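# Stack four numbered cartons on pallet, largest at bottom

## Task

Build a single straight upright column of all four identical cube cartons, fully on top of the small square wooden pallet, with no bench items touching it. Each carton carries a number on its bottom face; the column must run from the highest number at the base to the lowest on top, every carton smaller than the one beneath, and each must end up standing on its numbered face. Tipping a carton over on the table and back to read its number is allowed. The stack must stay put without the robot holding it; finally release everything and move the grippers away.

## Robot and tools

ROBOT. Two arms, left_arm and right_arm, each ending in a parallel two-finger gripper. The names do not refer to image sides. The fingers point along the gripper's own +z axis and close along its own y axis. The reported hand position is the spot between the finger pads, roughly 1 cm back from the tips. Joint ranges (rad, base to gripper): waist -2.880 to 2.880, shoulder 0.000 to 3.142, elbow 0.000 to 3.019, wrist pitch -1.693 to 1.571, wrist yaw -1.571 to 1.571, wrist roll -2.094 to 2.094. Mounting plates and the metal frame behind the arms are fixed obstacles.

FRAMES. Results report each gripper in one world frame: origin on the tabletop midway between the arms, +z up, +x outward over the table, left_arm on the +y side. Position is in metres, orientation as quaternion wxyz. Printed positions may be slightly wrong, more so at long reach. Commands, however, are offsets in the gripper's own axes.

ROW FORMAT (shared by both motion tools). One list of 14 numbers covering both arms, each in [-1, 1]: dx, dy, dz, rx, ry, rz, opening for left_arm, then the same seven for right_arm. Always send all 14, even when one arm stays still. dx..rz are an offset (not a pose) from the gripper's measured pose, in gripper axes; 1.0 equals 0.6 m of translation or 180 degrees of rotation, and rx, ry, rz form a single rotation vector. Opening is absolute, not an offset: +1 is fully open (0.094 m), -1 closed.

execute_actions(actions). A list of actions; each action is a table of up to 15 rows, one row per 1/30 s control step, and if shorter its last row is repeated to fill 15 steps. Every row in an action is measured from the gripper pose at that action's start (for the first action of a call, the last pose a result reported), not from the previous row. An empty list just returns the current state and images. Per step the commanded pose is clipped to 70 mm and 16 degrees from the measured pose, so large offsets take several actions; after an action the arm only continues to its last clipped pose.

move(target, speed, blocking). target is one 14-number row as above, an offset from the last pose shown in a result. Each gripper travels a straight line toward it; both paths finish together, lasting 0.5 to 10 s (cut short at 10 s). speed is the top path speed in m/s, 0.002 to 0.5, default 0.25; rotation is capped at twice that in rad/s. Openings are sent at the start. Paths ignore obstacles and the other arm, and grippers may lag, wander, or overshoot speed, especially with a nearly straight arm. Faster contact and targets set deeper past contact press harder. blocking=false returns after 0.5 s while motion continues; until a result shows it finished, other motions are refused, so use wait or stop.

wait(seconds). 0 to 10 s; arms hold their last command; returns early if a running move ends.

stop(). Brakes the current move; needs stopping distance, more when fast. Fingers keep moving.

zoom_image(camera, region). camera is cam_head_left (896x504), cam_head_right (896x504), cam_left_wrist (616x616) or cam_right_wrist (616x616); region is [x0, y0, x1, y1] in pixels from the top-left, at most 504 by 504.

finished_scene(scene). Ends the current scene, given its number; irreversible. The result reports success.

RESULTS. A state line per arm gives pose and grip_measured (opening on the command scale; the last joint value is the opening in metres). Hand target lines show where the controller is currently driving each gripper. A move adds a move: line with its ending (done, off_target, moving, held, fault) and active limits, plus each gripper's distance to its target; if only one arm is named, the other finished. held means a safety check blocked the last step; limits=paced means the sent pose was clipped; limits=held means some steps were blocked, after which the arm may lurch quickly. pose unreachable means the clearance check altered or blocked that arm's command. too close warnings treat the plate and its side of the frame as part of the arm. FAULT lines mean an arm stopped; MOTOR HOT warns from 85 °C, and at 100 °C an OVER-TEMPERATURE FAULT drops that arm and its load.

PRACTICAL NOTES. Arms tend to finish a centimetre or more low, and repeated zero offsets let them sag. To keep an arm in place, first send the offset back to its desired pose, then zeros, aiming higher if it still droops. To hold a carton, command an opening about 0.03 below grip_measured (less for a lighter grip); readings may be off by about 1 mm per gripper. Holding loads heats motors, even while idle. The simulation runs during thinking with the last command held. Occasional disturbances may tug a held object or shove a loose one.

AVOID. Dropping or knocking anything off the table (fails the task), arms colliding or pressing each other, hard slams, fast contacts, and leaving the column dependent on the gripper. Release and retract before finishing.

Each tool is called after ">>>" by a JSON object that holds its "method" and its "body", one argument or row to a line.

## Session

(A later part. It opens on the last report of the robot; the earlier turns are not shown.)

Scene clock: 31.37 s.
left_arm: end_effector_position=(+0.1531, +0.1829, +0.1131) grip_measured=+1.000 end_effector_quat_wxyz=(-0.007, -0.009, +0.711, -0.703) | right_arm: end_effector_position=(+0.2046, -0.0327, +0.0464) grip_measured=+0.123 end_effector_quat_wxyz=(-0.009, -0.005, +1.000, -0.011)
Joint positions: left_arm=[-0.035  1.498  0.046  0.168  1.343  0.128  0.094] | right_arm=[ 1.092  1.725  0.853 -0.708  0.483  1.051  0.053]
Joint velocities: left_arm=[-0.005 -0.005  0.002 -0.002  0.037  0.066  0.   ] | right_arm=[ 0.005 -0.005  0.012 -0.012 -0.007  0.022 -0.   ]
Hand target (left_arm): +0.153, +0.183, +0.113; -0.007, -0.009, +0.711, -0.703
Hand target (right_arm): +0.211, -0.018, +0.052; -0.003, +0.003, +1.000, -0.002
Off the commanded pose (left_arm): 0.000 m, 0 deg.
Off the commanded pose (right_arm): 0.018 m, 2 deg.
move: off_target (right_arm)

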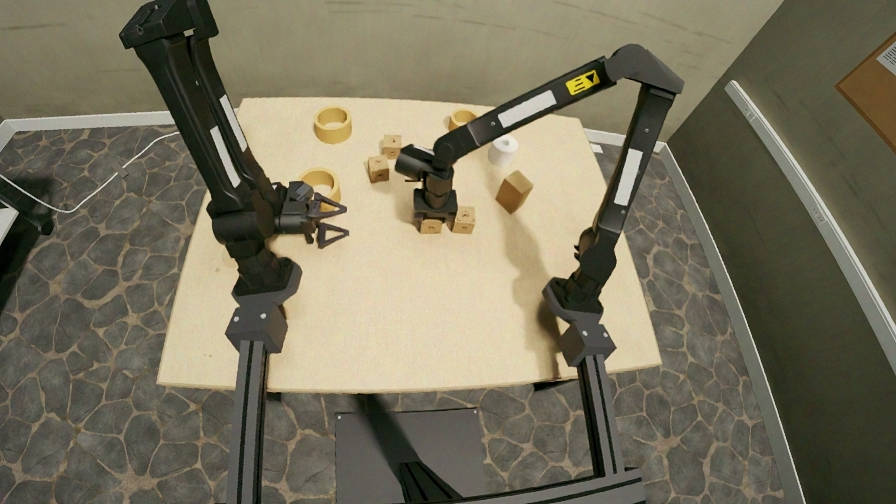

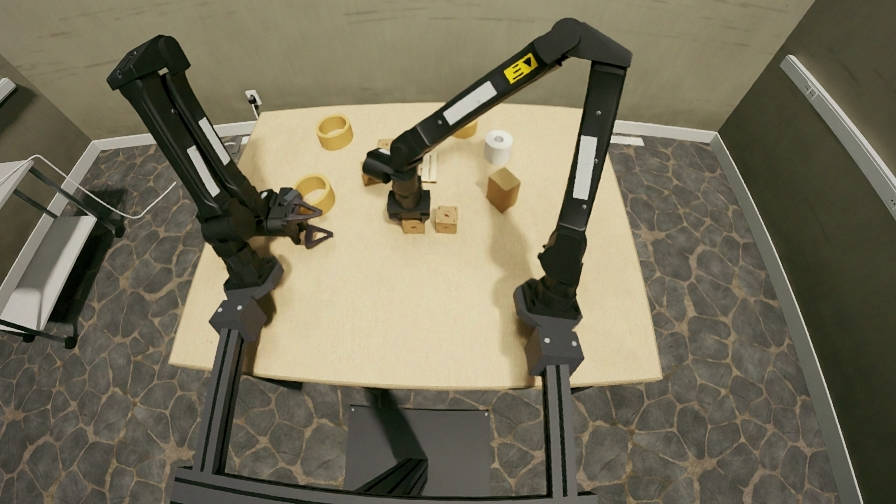

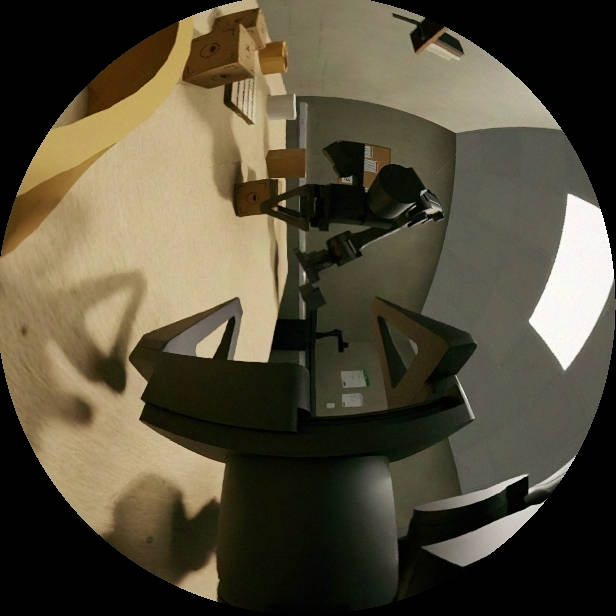

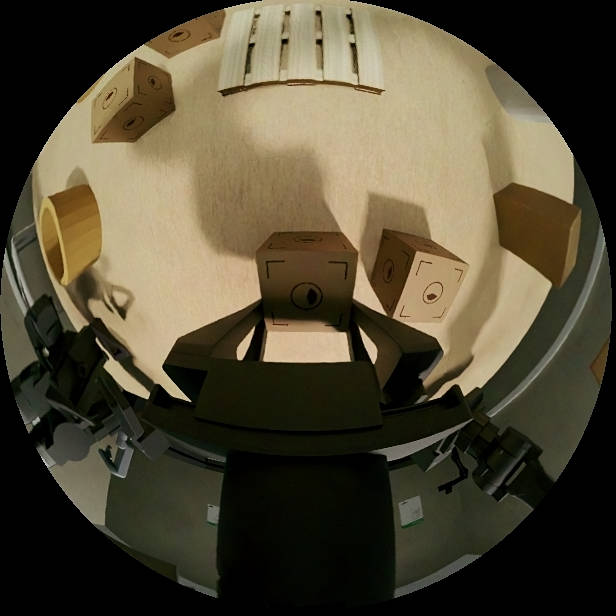

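>>> {"method": "execute_actions", "body": {
  "actions": [
    [[0,0,0,0,0,0,1,0,0.05,0,0,0,0,0.05]],
    [[0,0,0,0,0,0,1,0,0,0.015,0,0,0,0.05]],
    [[0,0,0,0,0,0,1,0,0,0,0,0,0,0.7]],
    [[0,0,0,0,0,0,1,-0.02,0.02,-0.13,0,0,0,0.7]]
  ]
}}

>>> {"method": "move", "body": {
  "target": [0,0,0,0,0,0,1,-0.31,0.19,-0.03,0,0,-0.04,0.7],
  "speed": 0.3
}}

Scene clock: 33.73 s.
left_arm: end_effector_position=(+0.1531, +0.1829, +0.1131) grip_measured=+1.000 end_effector_quat_wxyz=(-0.007, -0.009, +0.711, -0.703) | right_arm: end_effector_position=(+0.2118, -0.0045, +0.1182) grip_measured=+0.698 end_effector_quat_wxyz=(-0.007, -0.014, +1.000, -0.009)
Joint positions: left_arm=[-0.035  1.498  0.046  0.168  1.343  0.128  0.094] | right_arm=[ 1.189  1.668  0.993 -0.951  0.481  1.14   0.08 ]
Joint velocities: left_arm=[ 0.015 -0.005  0.007 -0.002  0.007  0.037  0.   ] | right_arm=[-0.005 -0.005 -0.017 -0.027 -0.051  0.037 -0.001]
Hand target (left_arm): +0.153, +0.183, +0.113; -0.007, -0.009, +0.711, -0.703
Hand target (right_arm): +0.217, +0.002, +0.122; -0.005, -0.003, +1.000, -0.006
Off the commanded pose (left_arm): 0.000 m, 0 deg.
Off the commanded pose (right_arm): 0.011 m, 1 deg.

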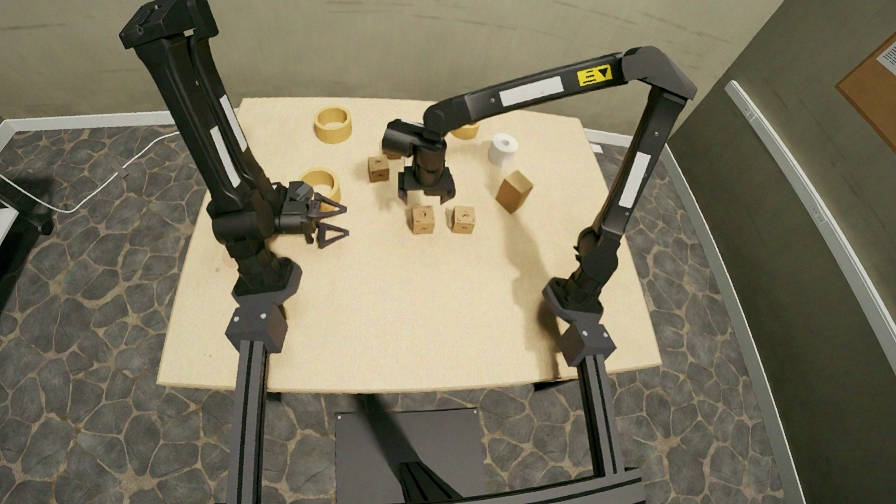

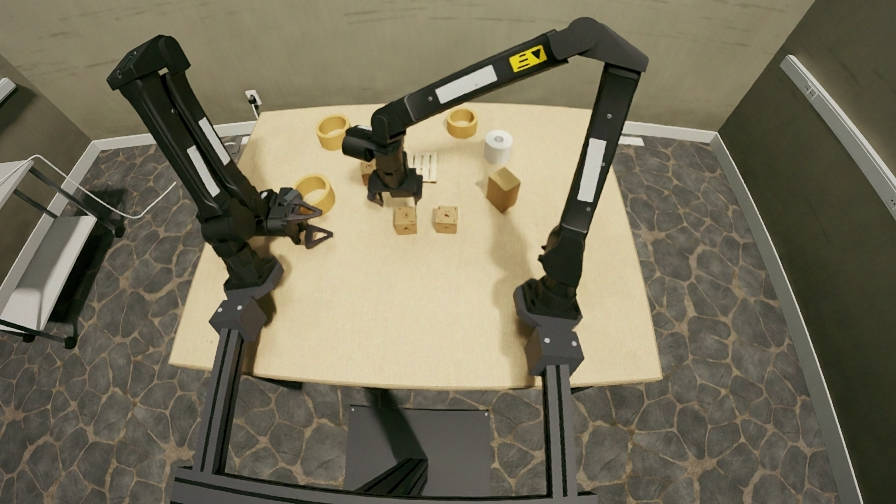

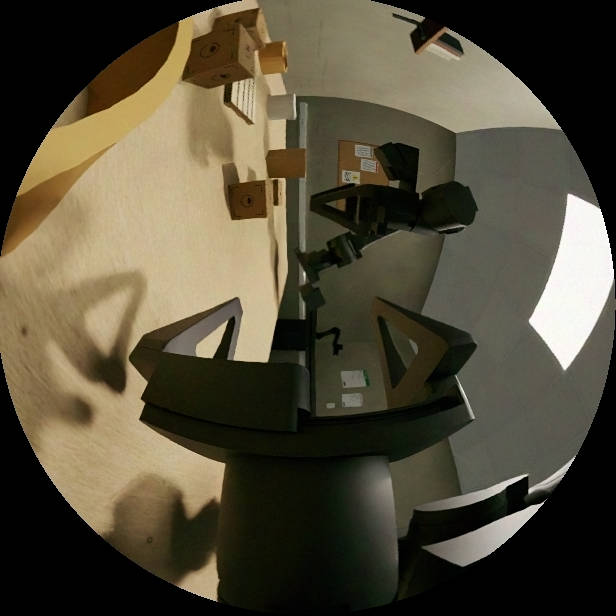

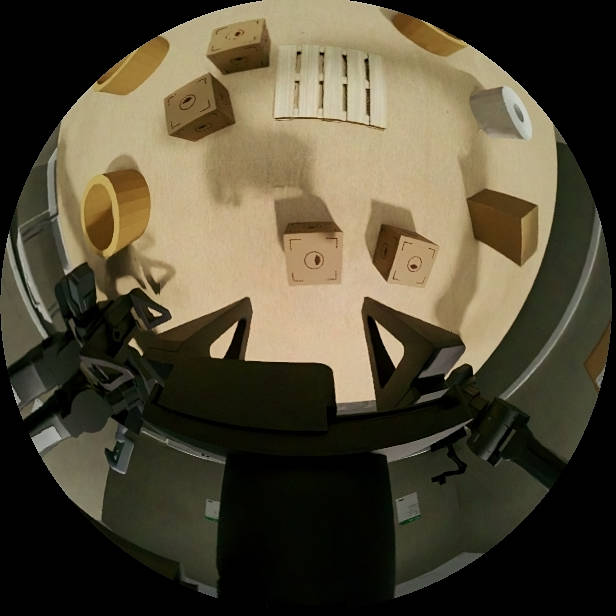

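Scene clock: 35.03 s.
left_arm: end_effector_position=(+0.1531, +0.1829, +0.1131) grip_measured=+1.000 end_effector_quat_wxyz=(-0.007, -0.009, +0.711, -0.703) | right_arm: end_effector_position=(+0.3842, +0.1085, +0.1408) grip_measured=+0.698 end_effector_quat_wxyz=(-0.007, -0.076, +0.997, -0.007)
Joint positions: left_arm=[-0.035  1.498  0.046  0.168  1.343  0.128  0.094] | right_arm=[ 1.041  1.986  1.666 -1.225  0.483  0.846  0.08 ]
Joint velocities: left_arm=[-0.005  0.005 -0.002 -0.002  0.007  0.051  0.   ] | right_arm=[-0.005 -0.024  0.007  0.002 -0.022 -0.081 -0.   ]
Hand target (left_arm): +0.153, +0.183, +0.113; -0.007, -0.009, +0.711, -0.703
Hand target (right_arm): +0.395, +0.115, +0.136; -0.008, -0.077, +0.997, -0.006
Off the commanded pose (left_arm): 0.000 m, 0 deg.
Off the commanded pose (right_arm): 0.016 m, 0 deg.
move: off_target (right_arm)

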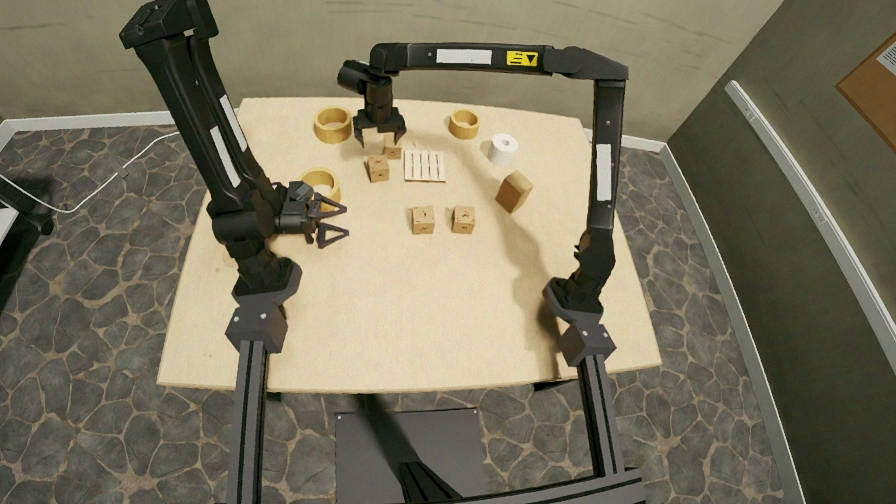

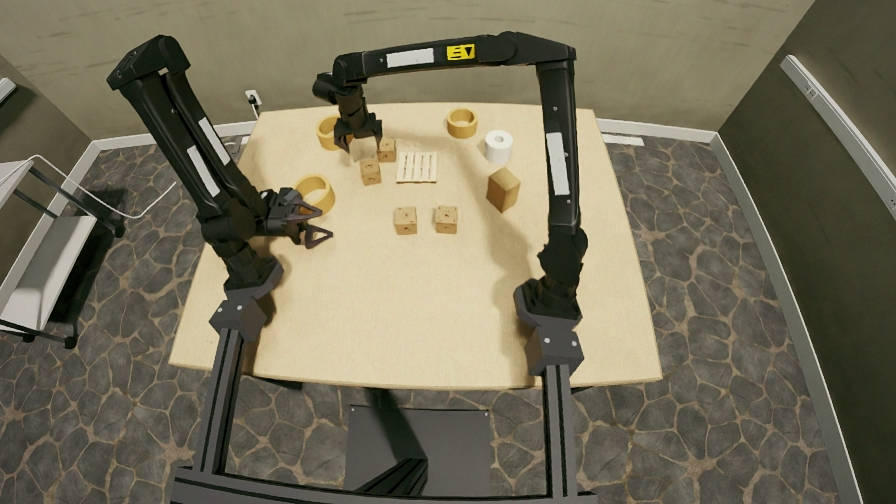

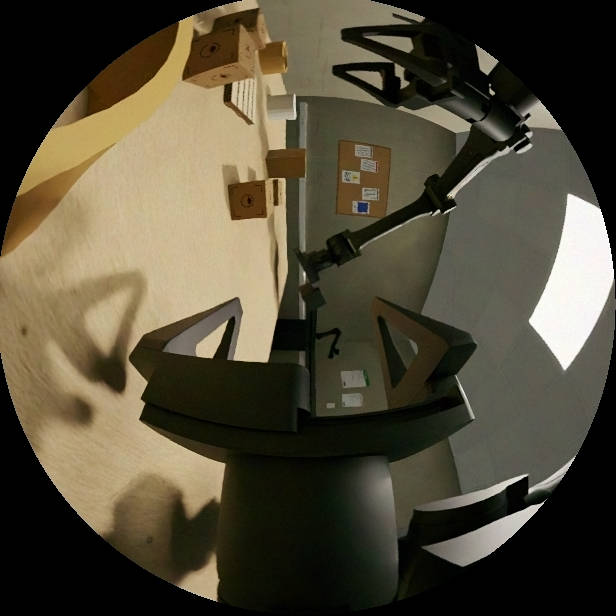

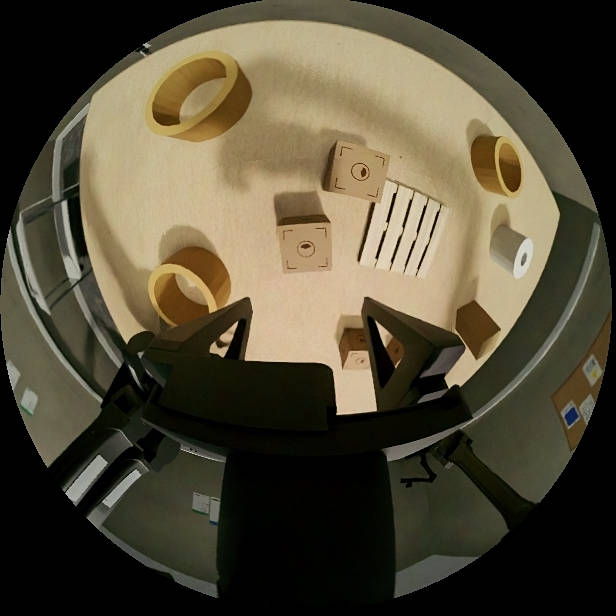

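>>> {"method": "move", "body": {
  "target": [0,0,0,0,0,0,1,0.015,-0.005,0.15,0,0,-0.015,0.7],
  "speed": 0.15
}}

Scene clock: 36.27 s.
left_arm: end_effector_position=(+0.1531, +0.1829, +0.1131) grip_measured=+1.000 end_effector_quat_wxyz=(-0.007, -0.009, +0.711, -0.703) | right_arm: end_effector_position=(+0.3783, +0.1057, +0.0664) grip_measured=+0.698 end_effector_quat_wxyz=(-0.000, -0.093, +0.996, +0.001)
Joint positions: left_arm=[-0.035  1.498  0.046  0.168  1.343  0.128  0.094] | right_arm=[ 0.988  2.035  1.552 -1.011  0.48   0.741  0.08 ]
Joint velocities: left_arm=[ 0.005 -0.005 -0.002  0.002 -0.007  0.007  0.   ] | right_arm=[ 0.015 -0.005 -0.007  0.002 -0.007  0.037 -0.001]
Hand target (left_arm): +0.153, +0.183, +0.113; -0.007, -0.009, +0.711, -0.703
Hand target (right_arm): +0.376, +0.102, +0.051; -0.007, -0.100, +0.995, -0.006
Off the commanded pose (left_arm): 0.000 m, 0 deg.
Off the commanded pose (right_arm): 0.016 m, 1 deg.
move: off_target (right_arm)

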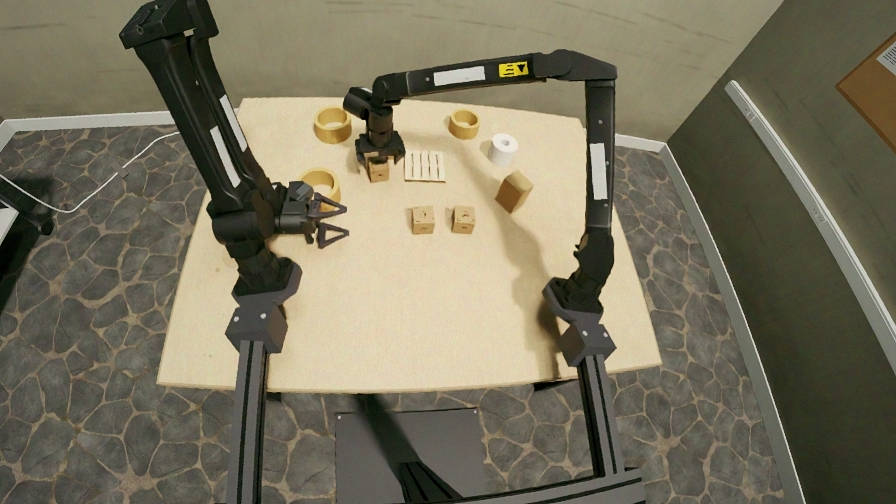

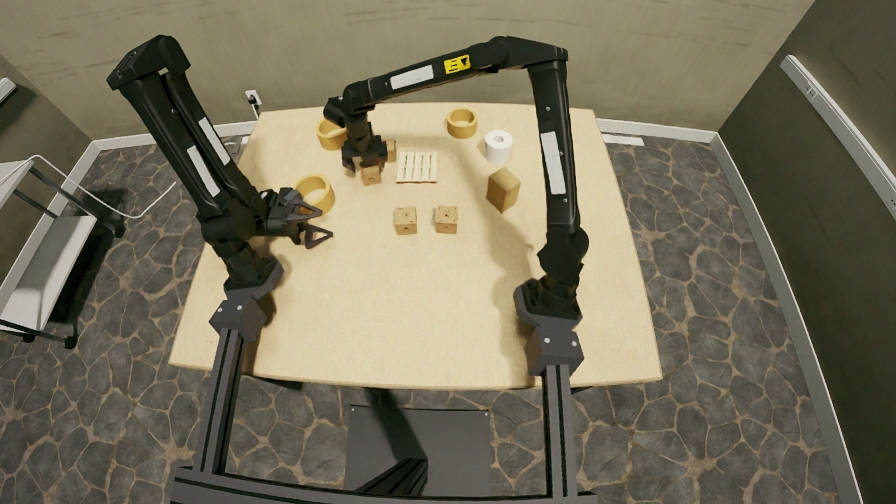

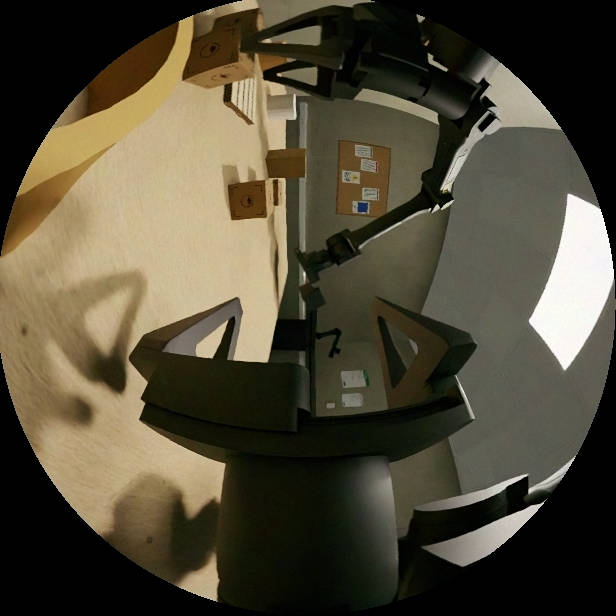

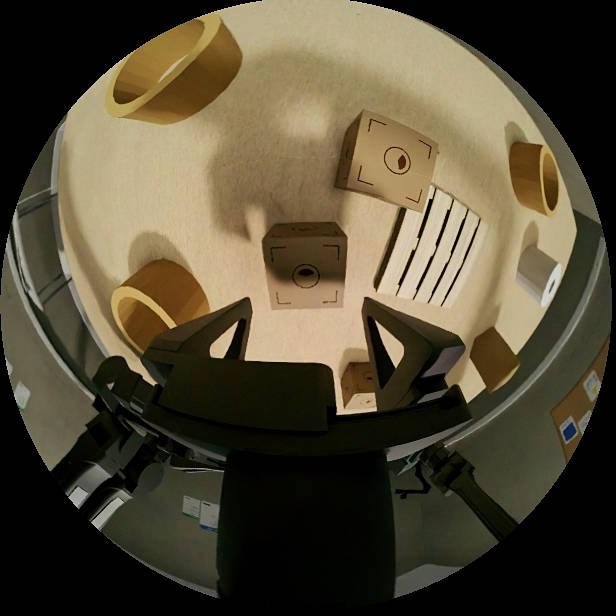

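>>> {"method": "execute_actions", "body": {
  "actions": [
    [[0,0,0,0,0,0,1,0,-0.006,0.06,0,0,0,0.7]],
    [[0,0,0,0,0,0,1,0,-0.003,0.035,0,0,0,0.7]],
    [[0,0,0,0,0,0,1,0,0,0,0,0,0,0.05]],
    [[0,0,0,0,0,0,1,0,0,0,0,0,0,0.05]],
    [[0,0,0,0,0,0,1,-0.01,0.01,-0.1,0,0,0,0.05]]
  ]
}}

>>> {"method": "move", "body": {
  "target": [0,0,0,0,0,0,1,0.12,-0.1,-0.2,-0.15,0,0.05,0.05],
  "speed": 0.3
}}

Scene clock: 39.07 s.
left_arm: end_effector_position=(+0.1531, +0.1829, +0.1131) grip_measured=+1.000 end_effector_quat_wxyz=(-0.007, -0.009, +0.711, -0.703) | right_arm: end_effector_position=(+0.3723, +0.1058, +0.0872) grip_measured=+0.110 end_effector_quat_wxyz=(+0.003, -0.099, +0.995, +0.005)
Joint positions: left_arm=[-0.035  1.498  0.046  0.168  1.343  0.128  0.094] | right_arm=[ 1.012  2.001  1.543 -1.035  0.482  0.752  0.052]
Joint velocities: left_arm=[-0.005 -0.005  0.012  0.012  0.022 -0.037  0.   ] | right_arm=[-0.005 -0.015 -0.002 -0.017  0.037 -0.007  0.001]
Hand target (left_arm): +0.153, +0.183, +0.113; -0.007, -0.009, +0.711, -0.703
Hand target (right_arm): +0.389, +0.116, +0.111; +0.020, -0.082, +0.996, +0.023
Off the commanded pose (left_arm): 0.000 m, 0 deg.
Off the commanded pose (right_arm): 0.032 m, 3 deg.

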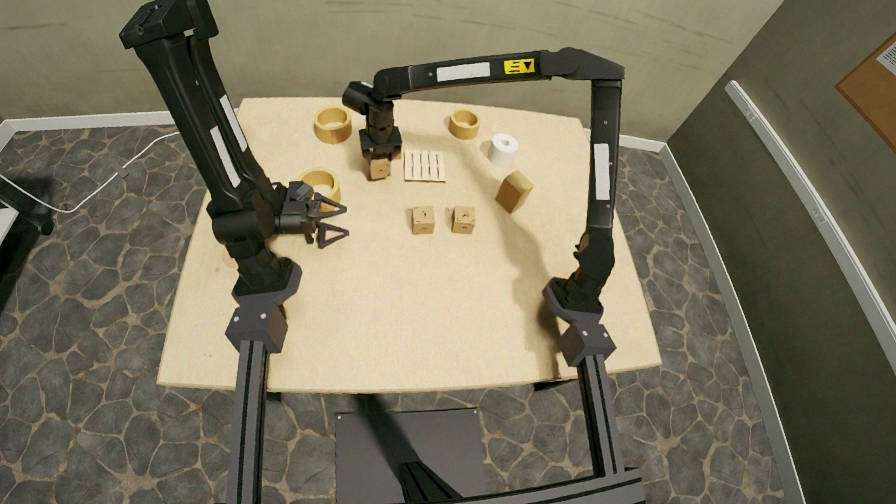

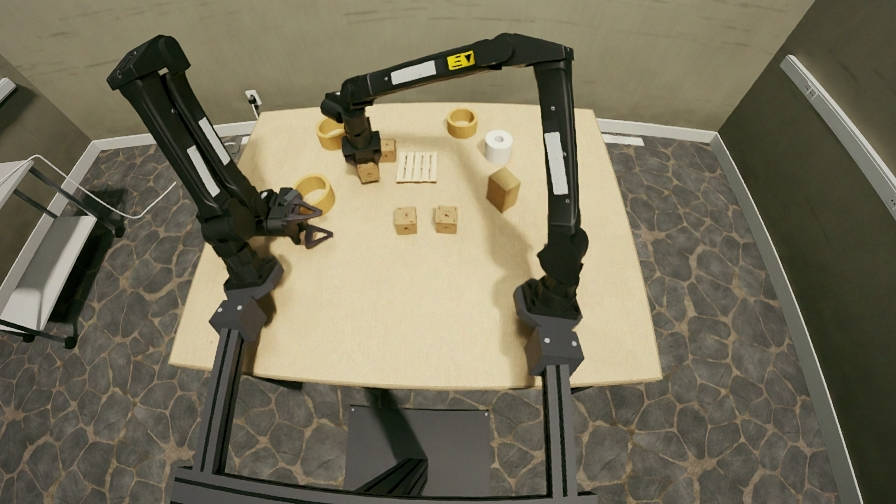

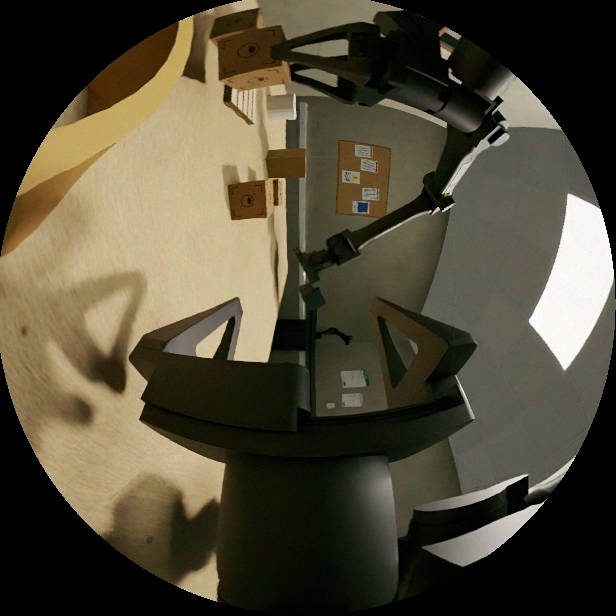

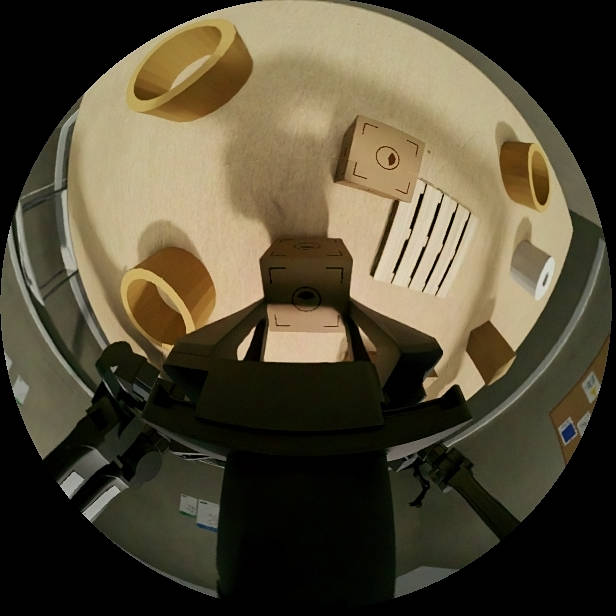

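Scene clock: 40.33 s.
left_arm: end_effector_position=(+0.1531, +0.1829, +0.1131) grip_measured=+1.000 end_effector_quat_wxyz=(-0.007, -0.009, +0.711, -0.703) | right_arm: end_effector_position=(+0.3145, +0.0283, +0.1987) grip_measured=+0.110 end_effector_quat_wxyz=(-0.020, -0.024, +0.973, +0.230)
Joint positions: left_arm=[-0.035  1.498  0.046  0.168  1.343  0.128  0.094] | right_arm=[ 1.013  1.465  1.068 -0.764  0.153  0.797  0.052]
Joint velocities: left_arm=[ 0.005 -0.005  0.002 -0.007  0.022  0.066  0.   ] | right_arm=[ 0.015 -0.015 -0.007  0.007  0.007  0.007 -0.   ]
Hand target (left_arm): +0.153, +0.183, +0.113; -0.007, -0.009, +0.711, -0.703
Hand target (right_arm): +0.309, +0.033, +0.204; -0.019, -0.022, +0.971, +0.238
Off the commanded pose (left_arm): 0.000 m, 0 deg.
Off the commanded pose (right_arm): 0.008 m, 1 deg.
move: done

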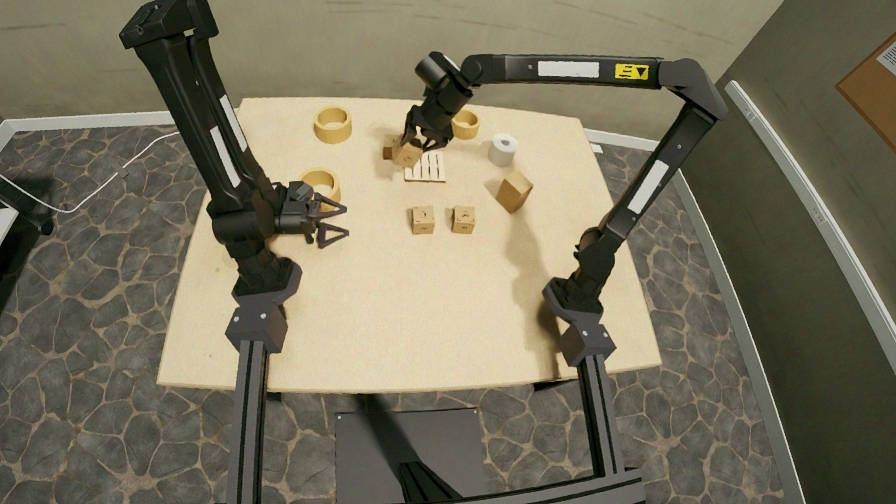

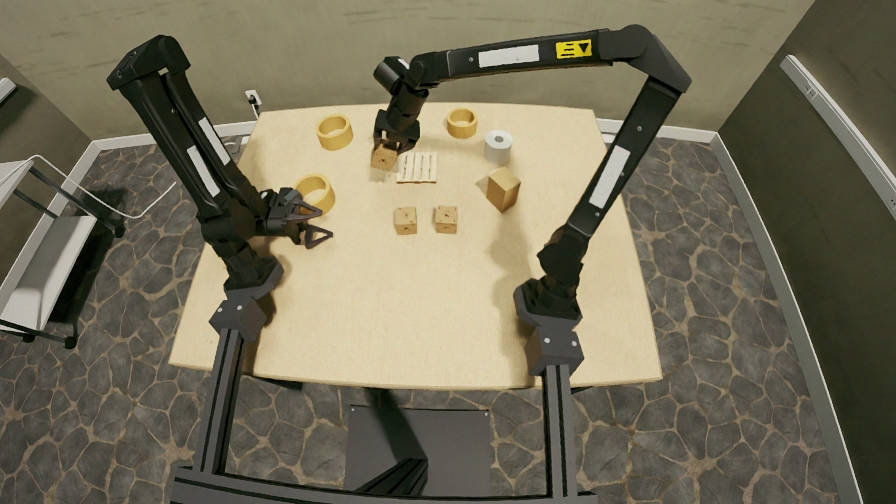

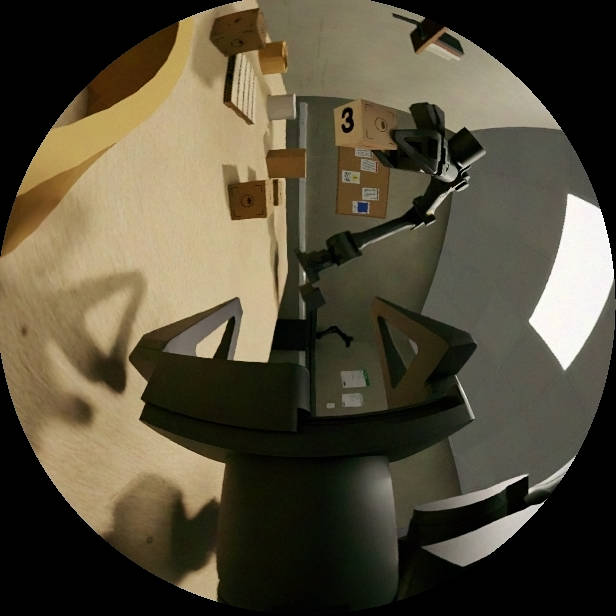

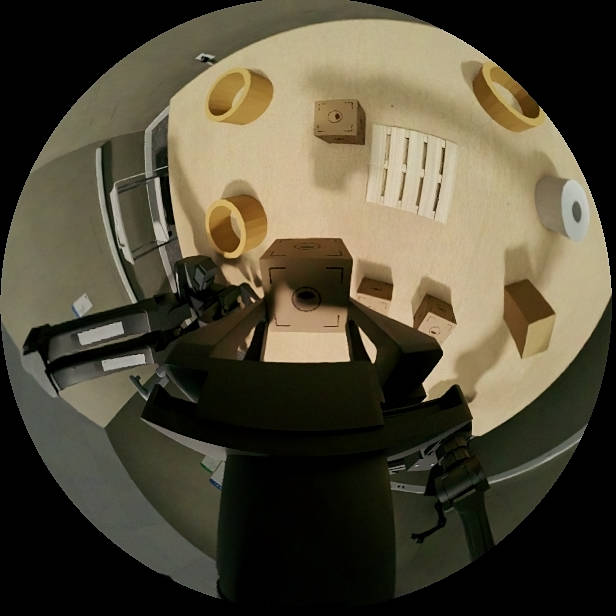

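>>> {"method": "move", "body": {
  "target": [0,0,0,0,0,0,1,0.01,0.007,0.24,0.148,-0.013,0.015,0.05],
  "speed": 0.25
}}

Scene clock: 42.03 s.
left_arm: end_effector_position=(+0.1531, +0.1829, +0.1131) grip_measured=+1.000 end_effector_quat_wxyz=(-0.007, -0.009, +0.711, -0.703) | right_arm: end_effector_position=(+0.2980, +0.0769, +0.0614) grip_measured=+0.110 end_effector_quat_wxyz=(-0.011, -0.005, +1.000, -0.015)
Joint positions: left_arm=[-0.035  1.498  0.046  0.168  1.343  0.128  0.094] | right_arm=[ 1.063  1.956  1.325 -0.943  0.484  1.022  0.052]
Joint velocities: left_arm=[-0.005 -0.015 -0.007 -0.017  0.037 -0.007  0.   ] | right_arm=[ 0.005 -0.005 -0.027  0.002  0.051  0.037 -0.   ]
Hand target (left_arm): +0.153, +0.183, +0.113; -0.007, -0.009, +0.711, -0.703
Hand target (right_arm): +0.305, +0.094, +0.073; -0.001, +0.002, +1.000, -0.002
Off the commanded pose (left_arm): 0.000 m, 0 deg.
Off the commanded pose (right_arm): 0.022 m, 2 deg.
move: off_target (right_arm)

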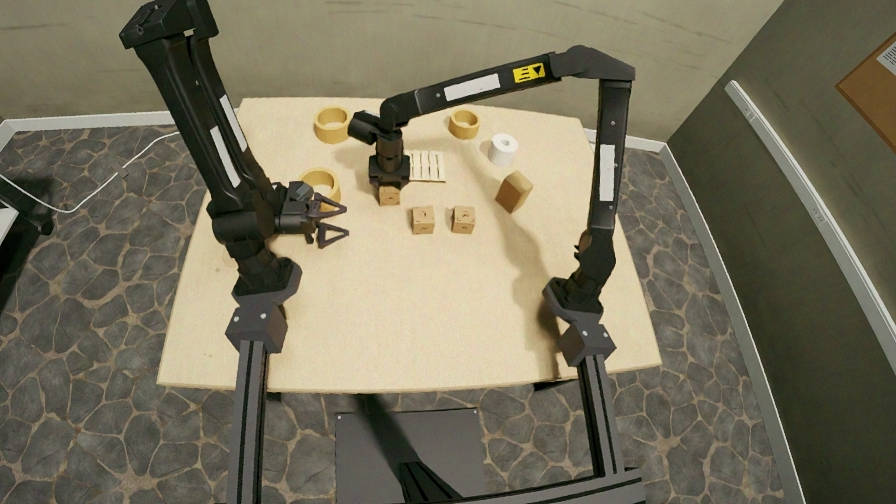

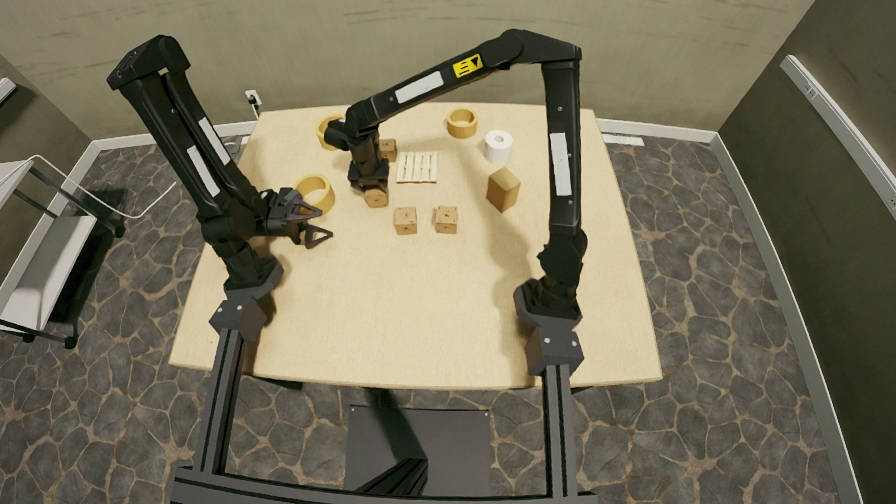

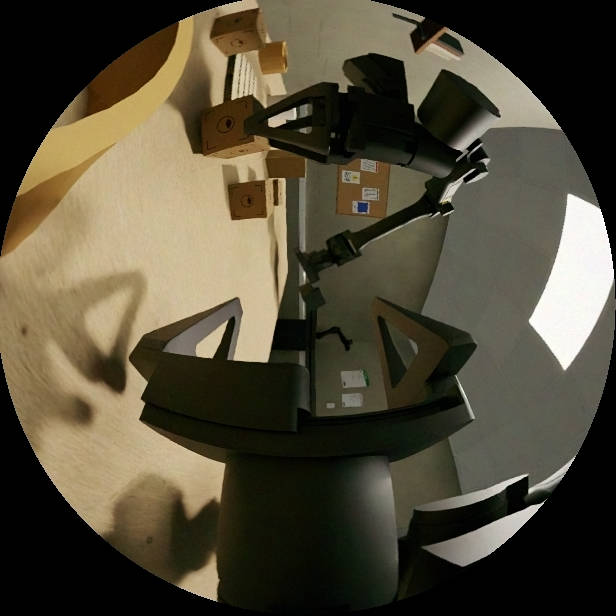

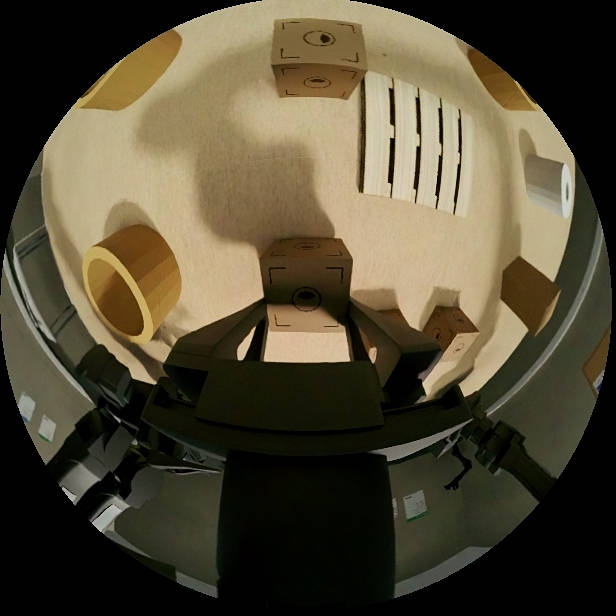

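>>> {"method": "execute_actions", "body": {
  "actions": [
    [[0,0,0,0,0,0,1,0,0,0.03,0,0,0,0.05]],
    [[0,0,0,0,0,0,1,0,0,0,0,0,0,0.8]],
    [[0,0,0,0,0,0,1,-0.02,0.02,-0.13,0,0,0,0.8]]
  ]
}}

>>> {"method": "move", "body": {
  "target": [0,0,0,0,0,0,1,-0.28,-0.02,0,0,0,-0.5,0.8],
  "speed": 0.5
}}

Scene clock: 43.77 s.
left_arm: end_effector_position=(+0.1531, +0.1829, +0.1131) grip_measured=+1.000 end_effector_quat_wxyz=(-0.007, -0.009, +0.711, -0.703) | right_arm: end_effector_position=(+0.3023, +0.0872, +0.1273) grip_measured=+0.798 end_effector_quat_wxyz=(-0.009, -0.013, +1.000, -0.014)
Joint positions: left_arm=[-0.035  1.498  0.046  0.168  1.343  0.128  0.094] | right_arm=[ 1.123  1.901  1.415 -1.115  0.485  1.071  0.084]
Joint velocities: left_arm=[-0.015  0.005 -0.002 -0.007  0.007  0.037  0.   ] | right_arm=[ 0.005  0.005 -0.002 -0.032  0.051  0.066  0.001]
Hand target (left_arm): +0.153, +0.183, +0.113; -0.007, -0.009, +0.711, -0.703
Hand target (right_arm): +0.312, +0.094, +0.138; -0.003, +0.000, +1.000, -0.004
Off the commanded pose (left_arm): 0.000 m, 0 deg.
Off the commanded pose (right_arm): 0.017 m, 2 deg.

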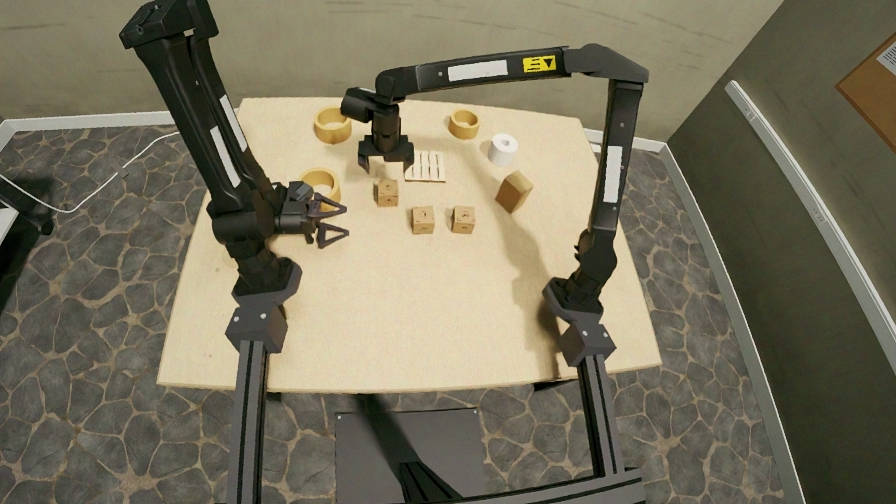

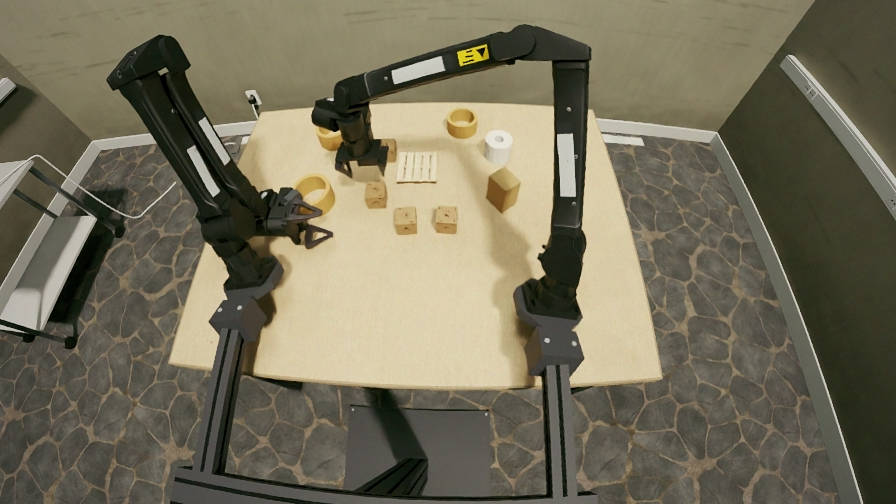

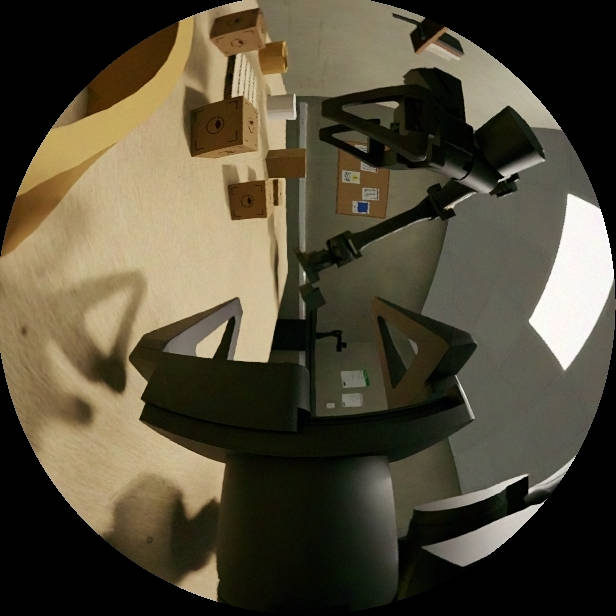

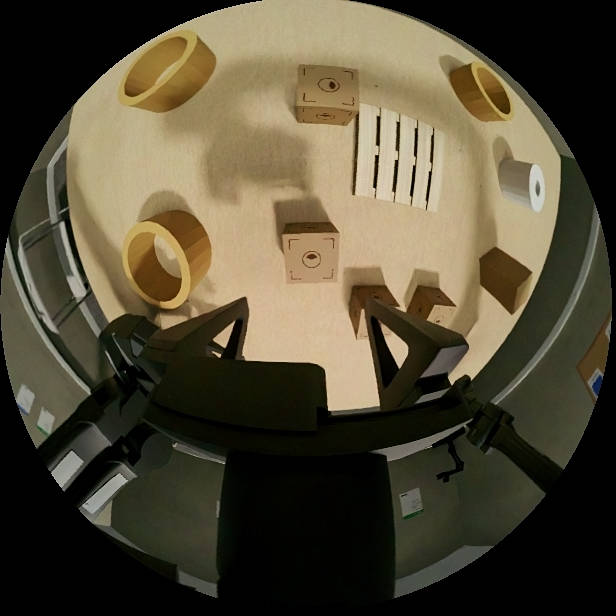

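Scene clock: 46.13 s.
left_arm: end_effector_position=(+0.1531, +0.1829, +0.1131) grip_measured=+1.000 end_effector_quat_wxyz=(-0.007, -0.009, +0.711, -0.703) | right_arm: end_effector_position=(+0.4571, +0.0749, +0.1341) grip_measured=+0.798 end_effector_quat_wxyz=(+0.014, +0.716, -0.698, +0.002)
Joint positions: left_arm=[-0.035  1.498  0.046  0.168  1.343  0.128  0.094] | right_arm=[ 0.922  1.996  1.767 -1.264  0.477 -0.728  0.084]
Joint velocities: left_arm=[-0.005 -0.005 -0.002 -0.027 -0.081 -0.007  0.   ] | right_arm=[-0.024 -0.005  0.002  0.007 -0.037 -0.022 -0.002]
Hand target (left_arm): +0.153, +0.183, +0.113; -0.007, -0.009, +0.711, -0.703
Hand target (right_arm): +0.470, +0.079, +0.128; +0.014, +0.716, -0.698, +0.001
Off the commanded pose (left_arm): 0.000 m, 0 deg.
Off the commanded pose (right_arm): 0.017 m, 0 deg.
move: off_target (right_arm)

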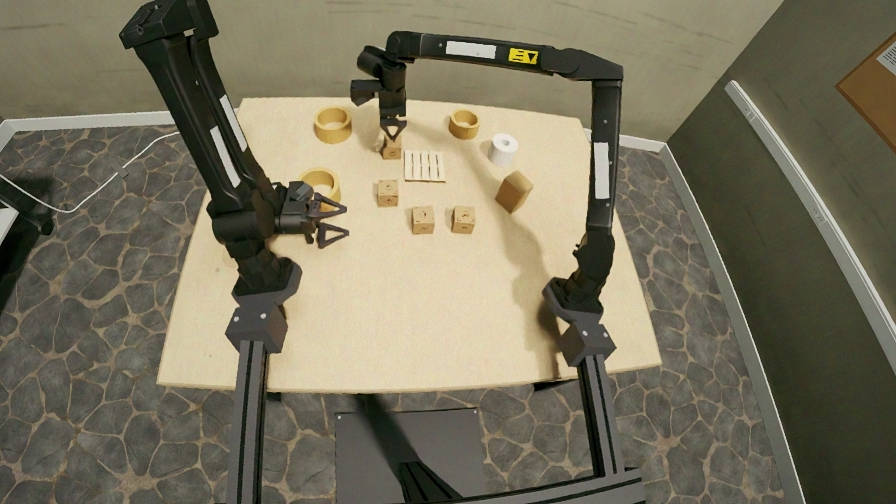

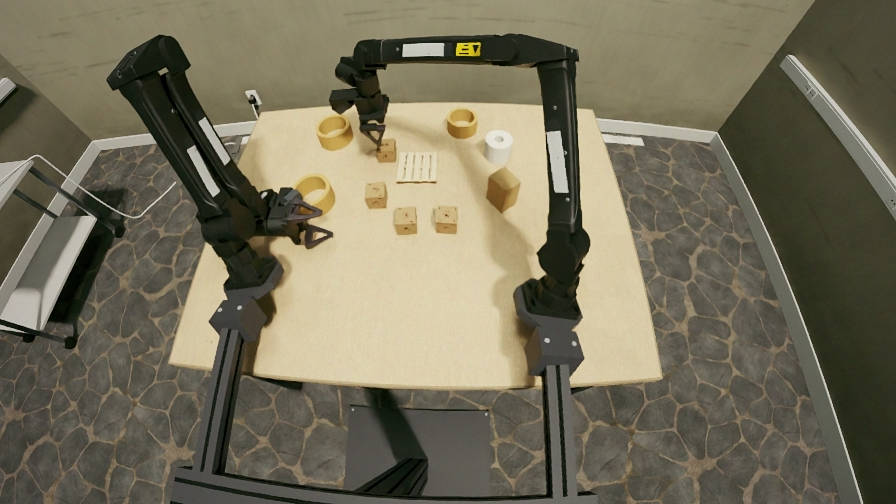

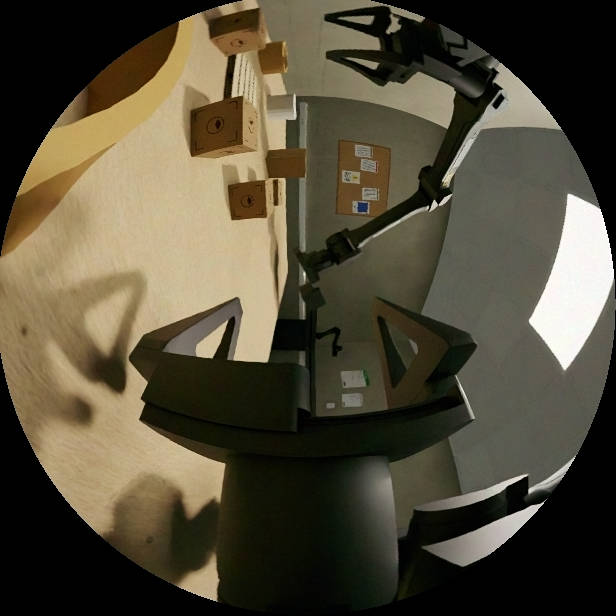

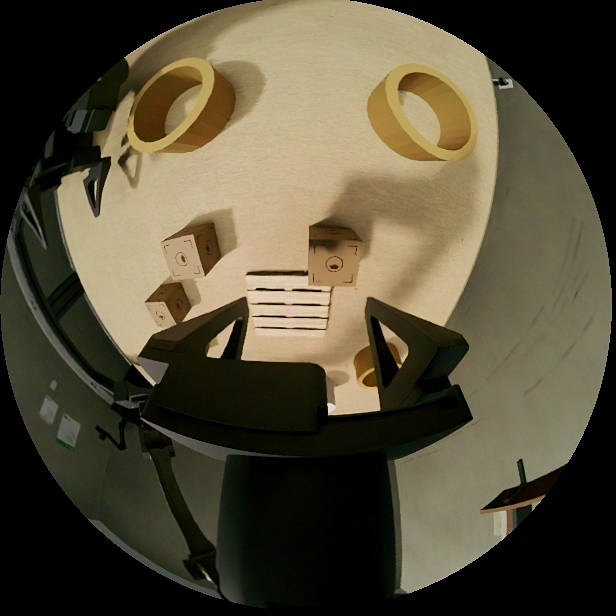

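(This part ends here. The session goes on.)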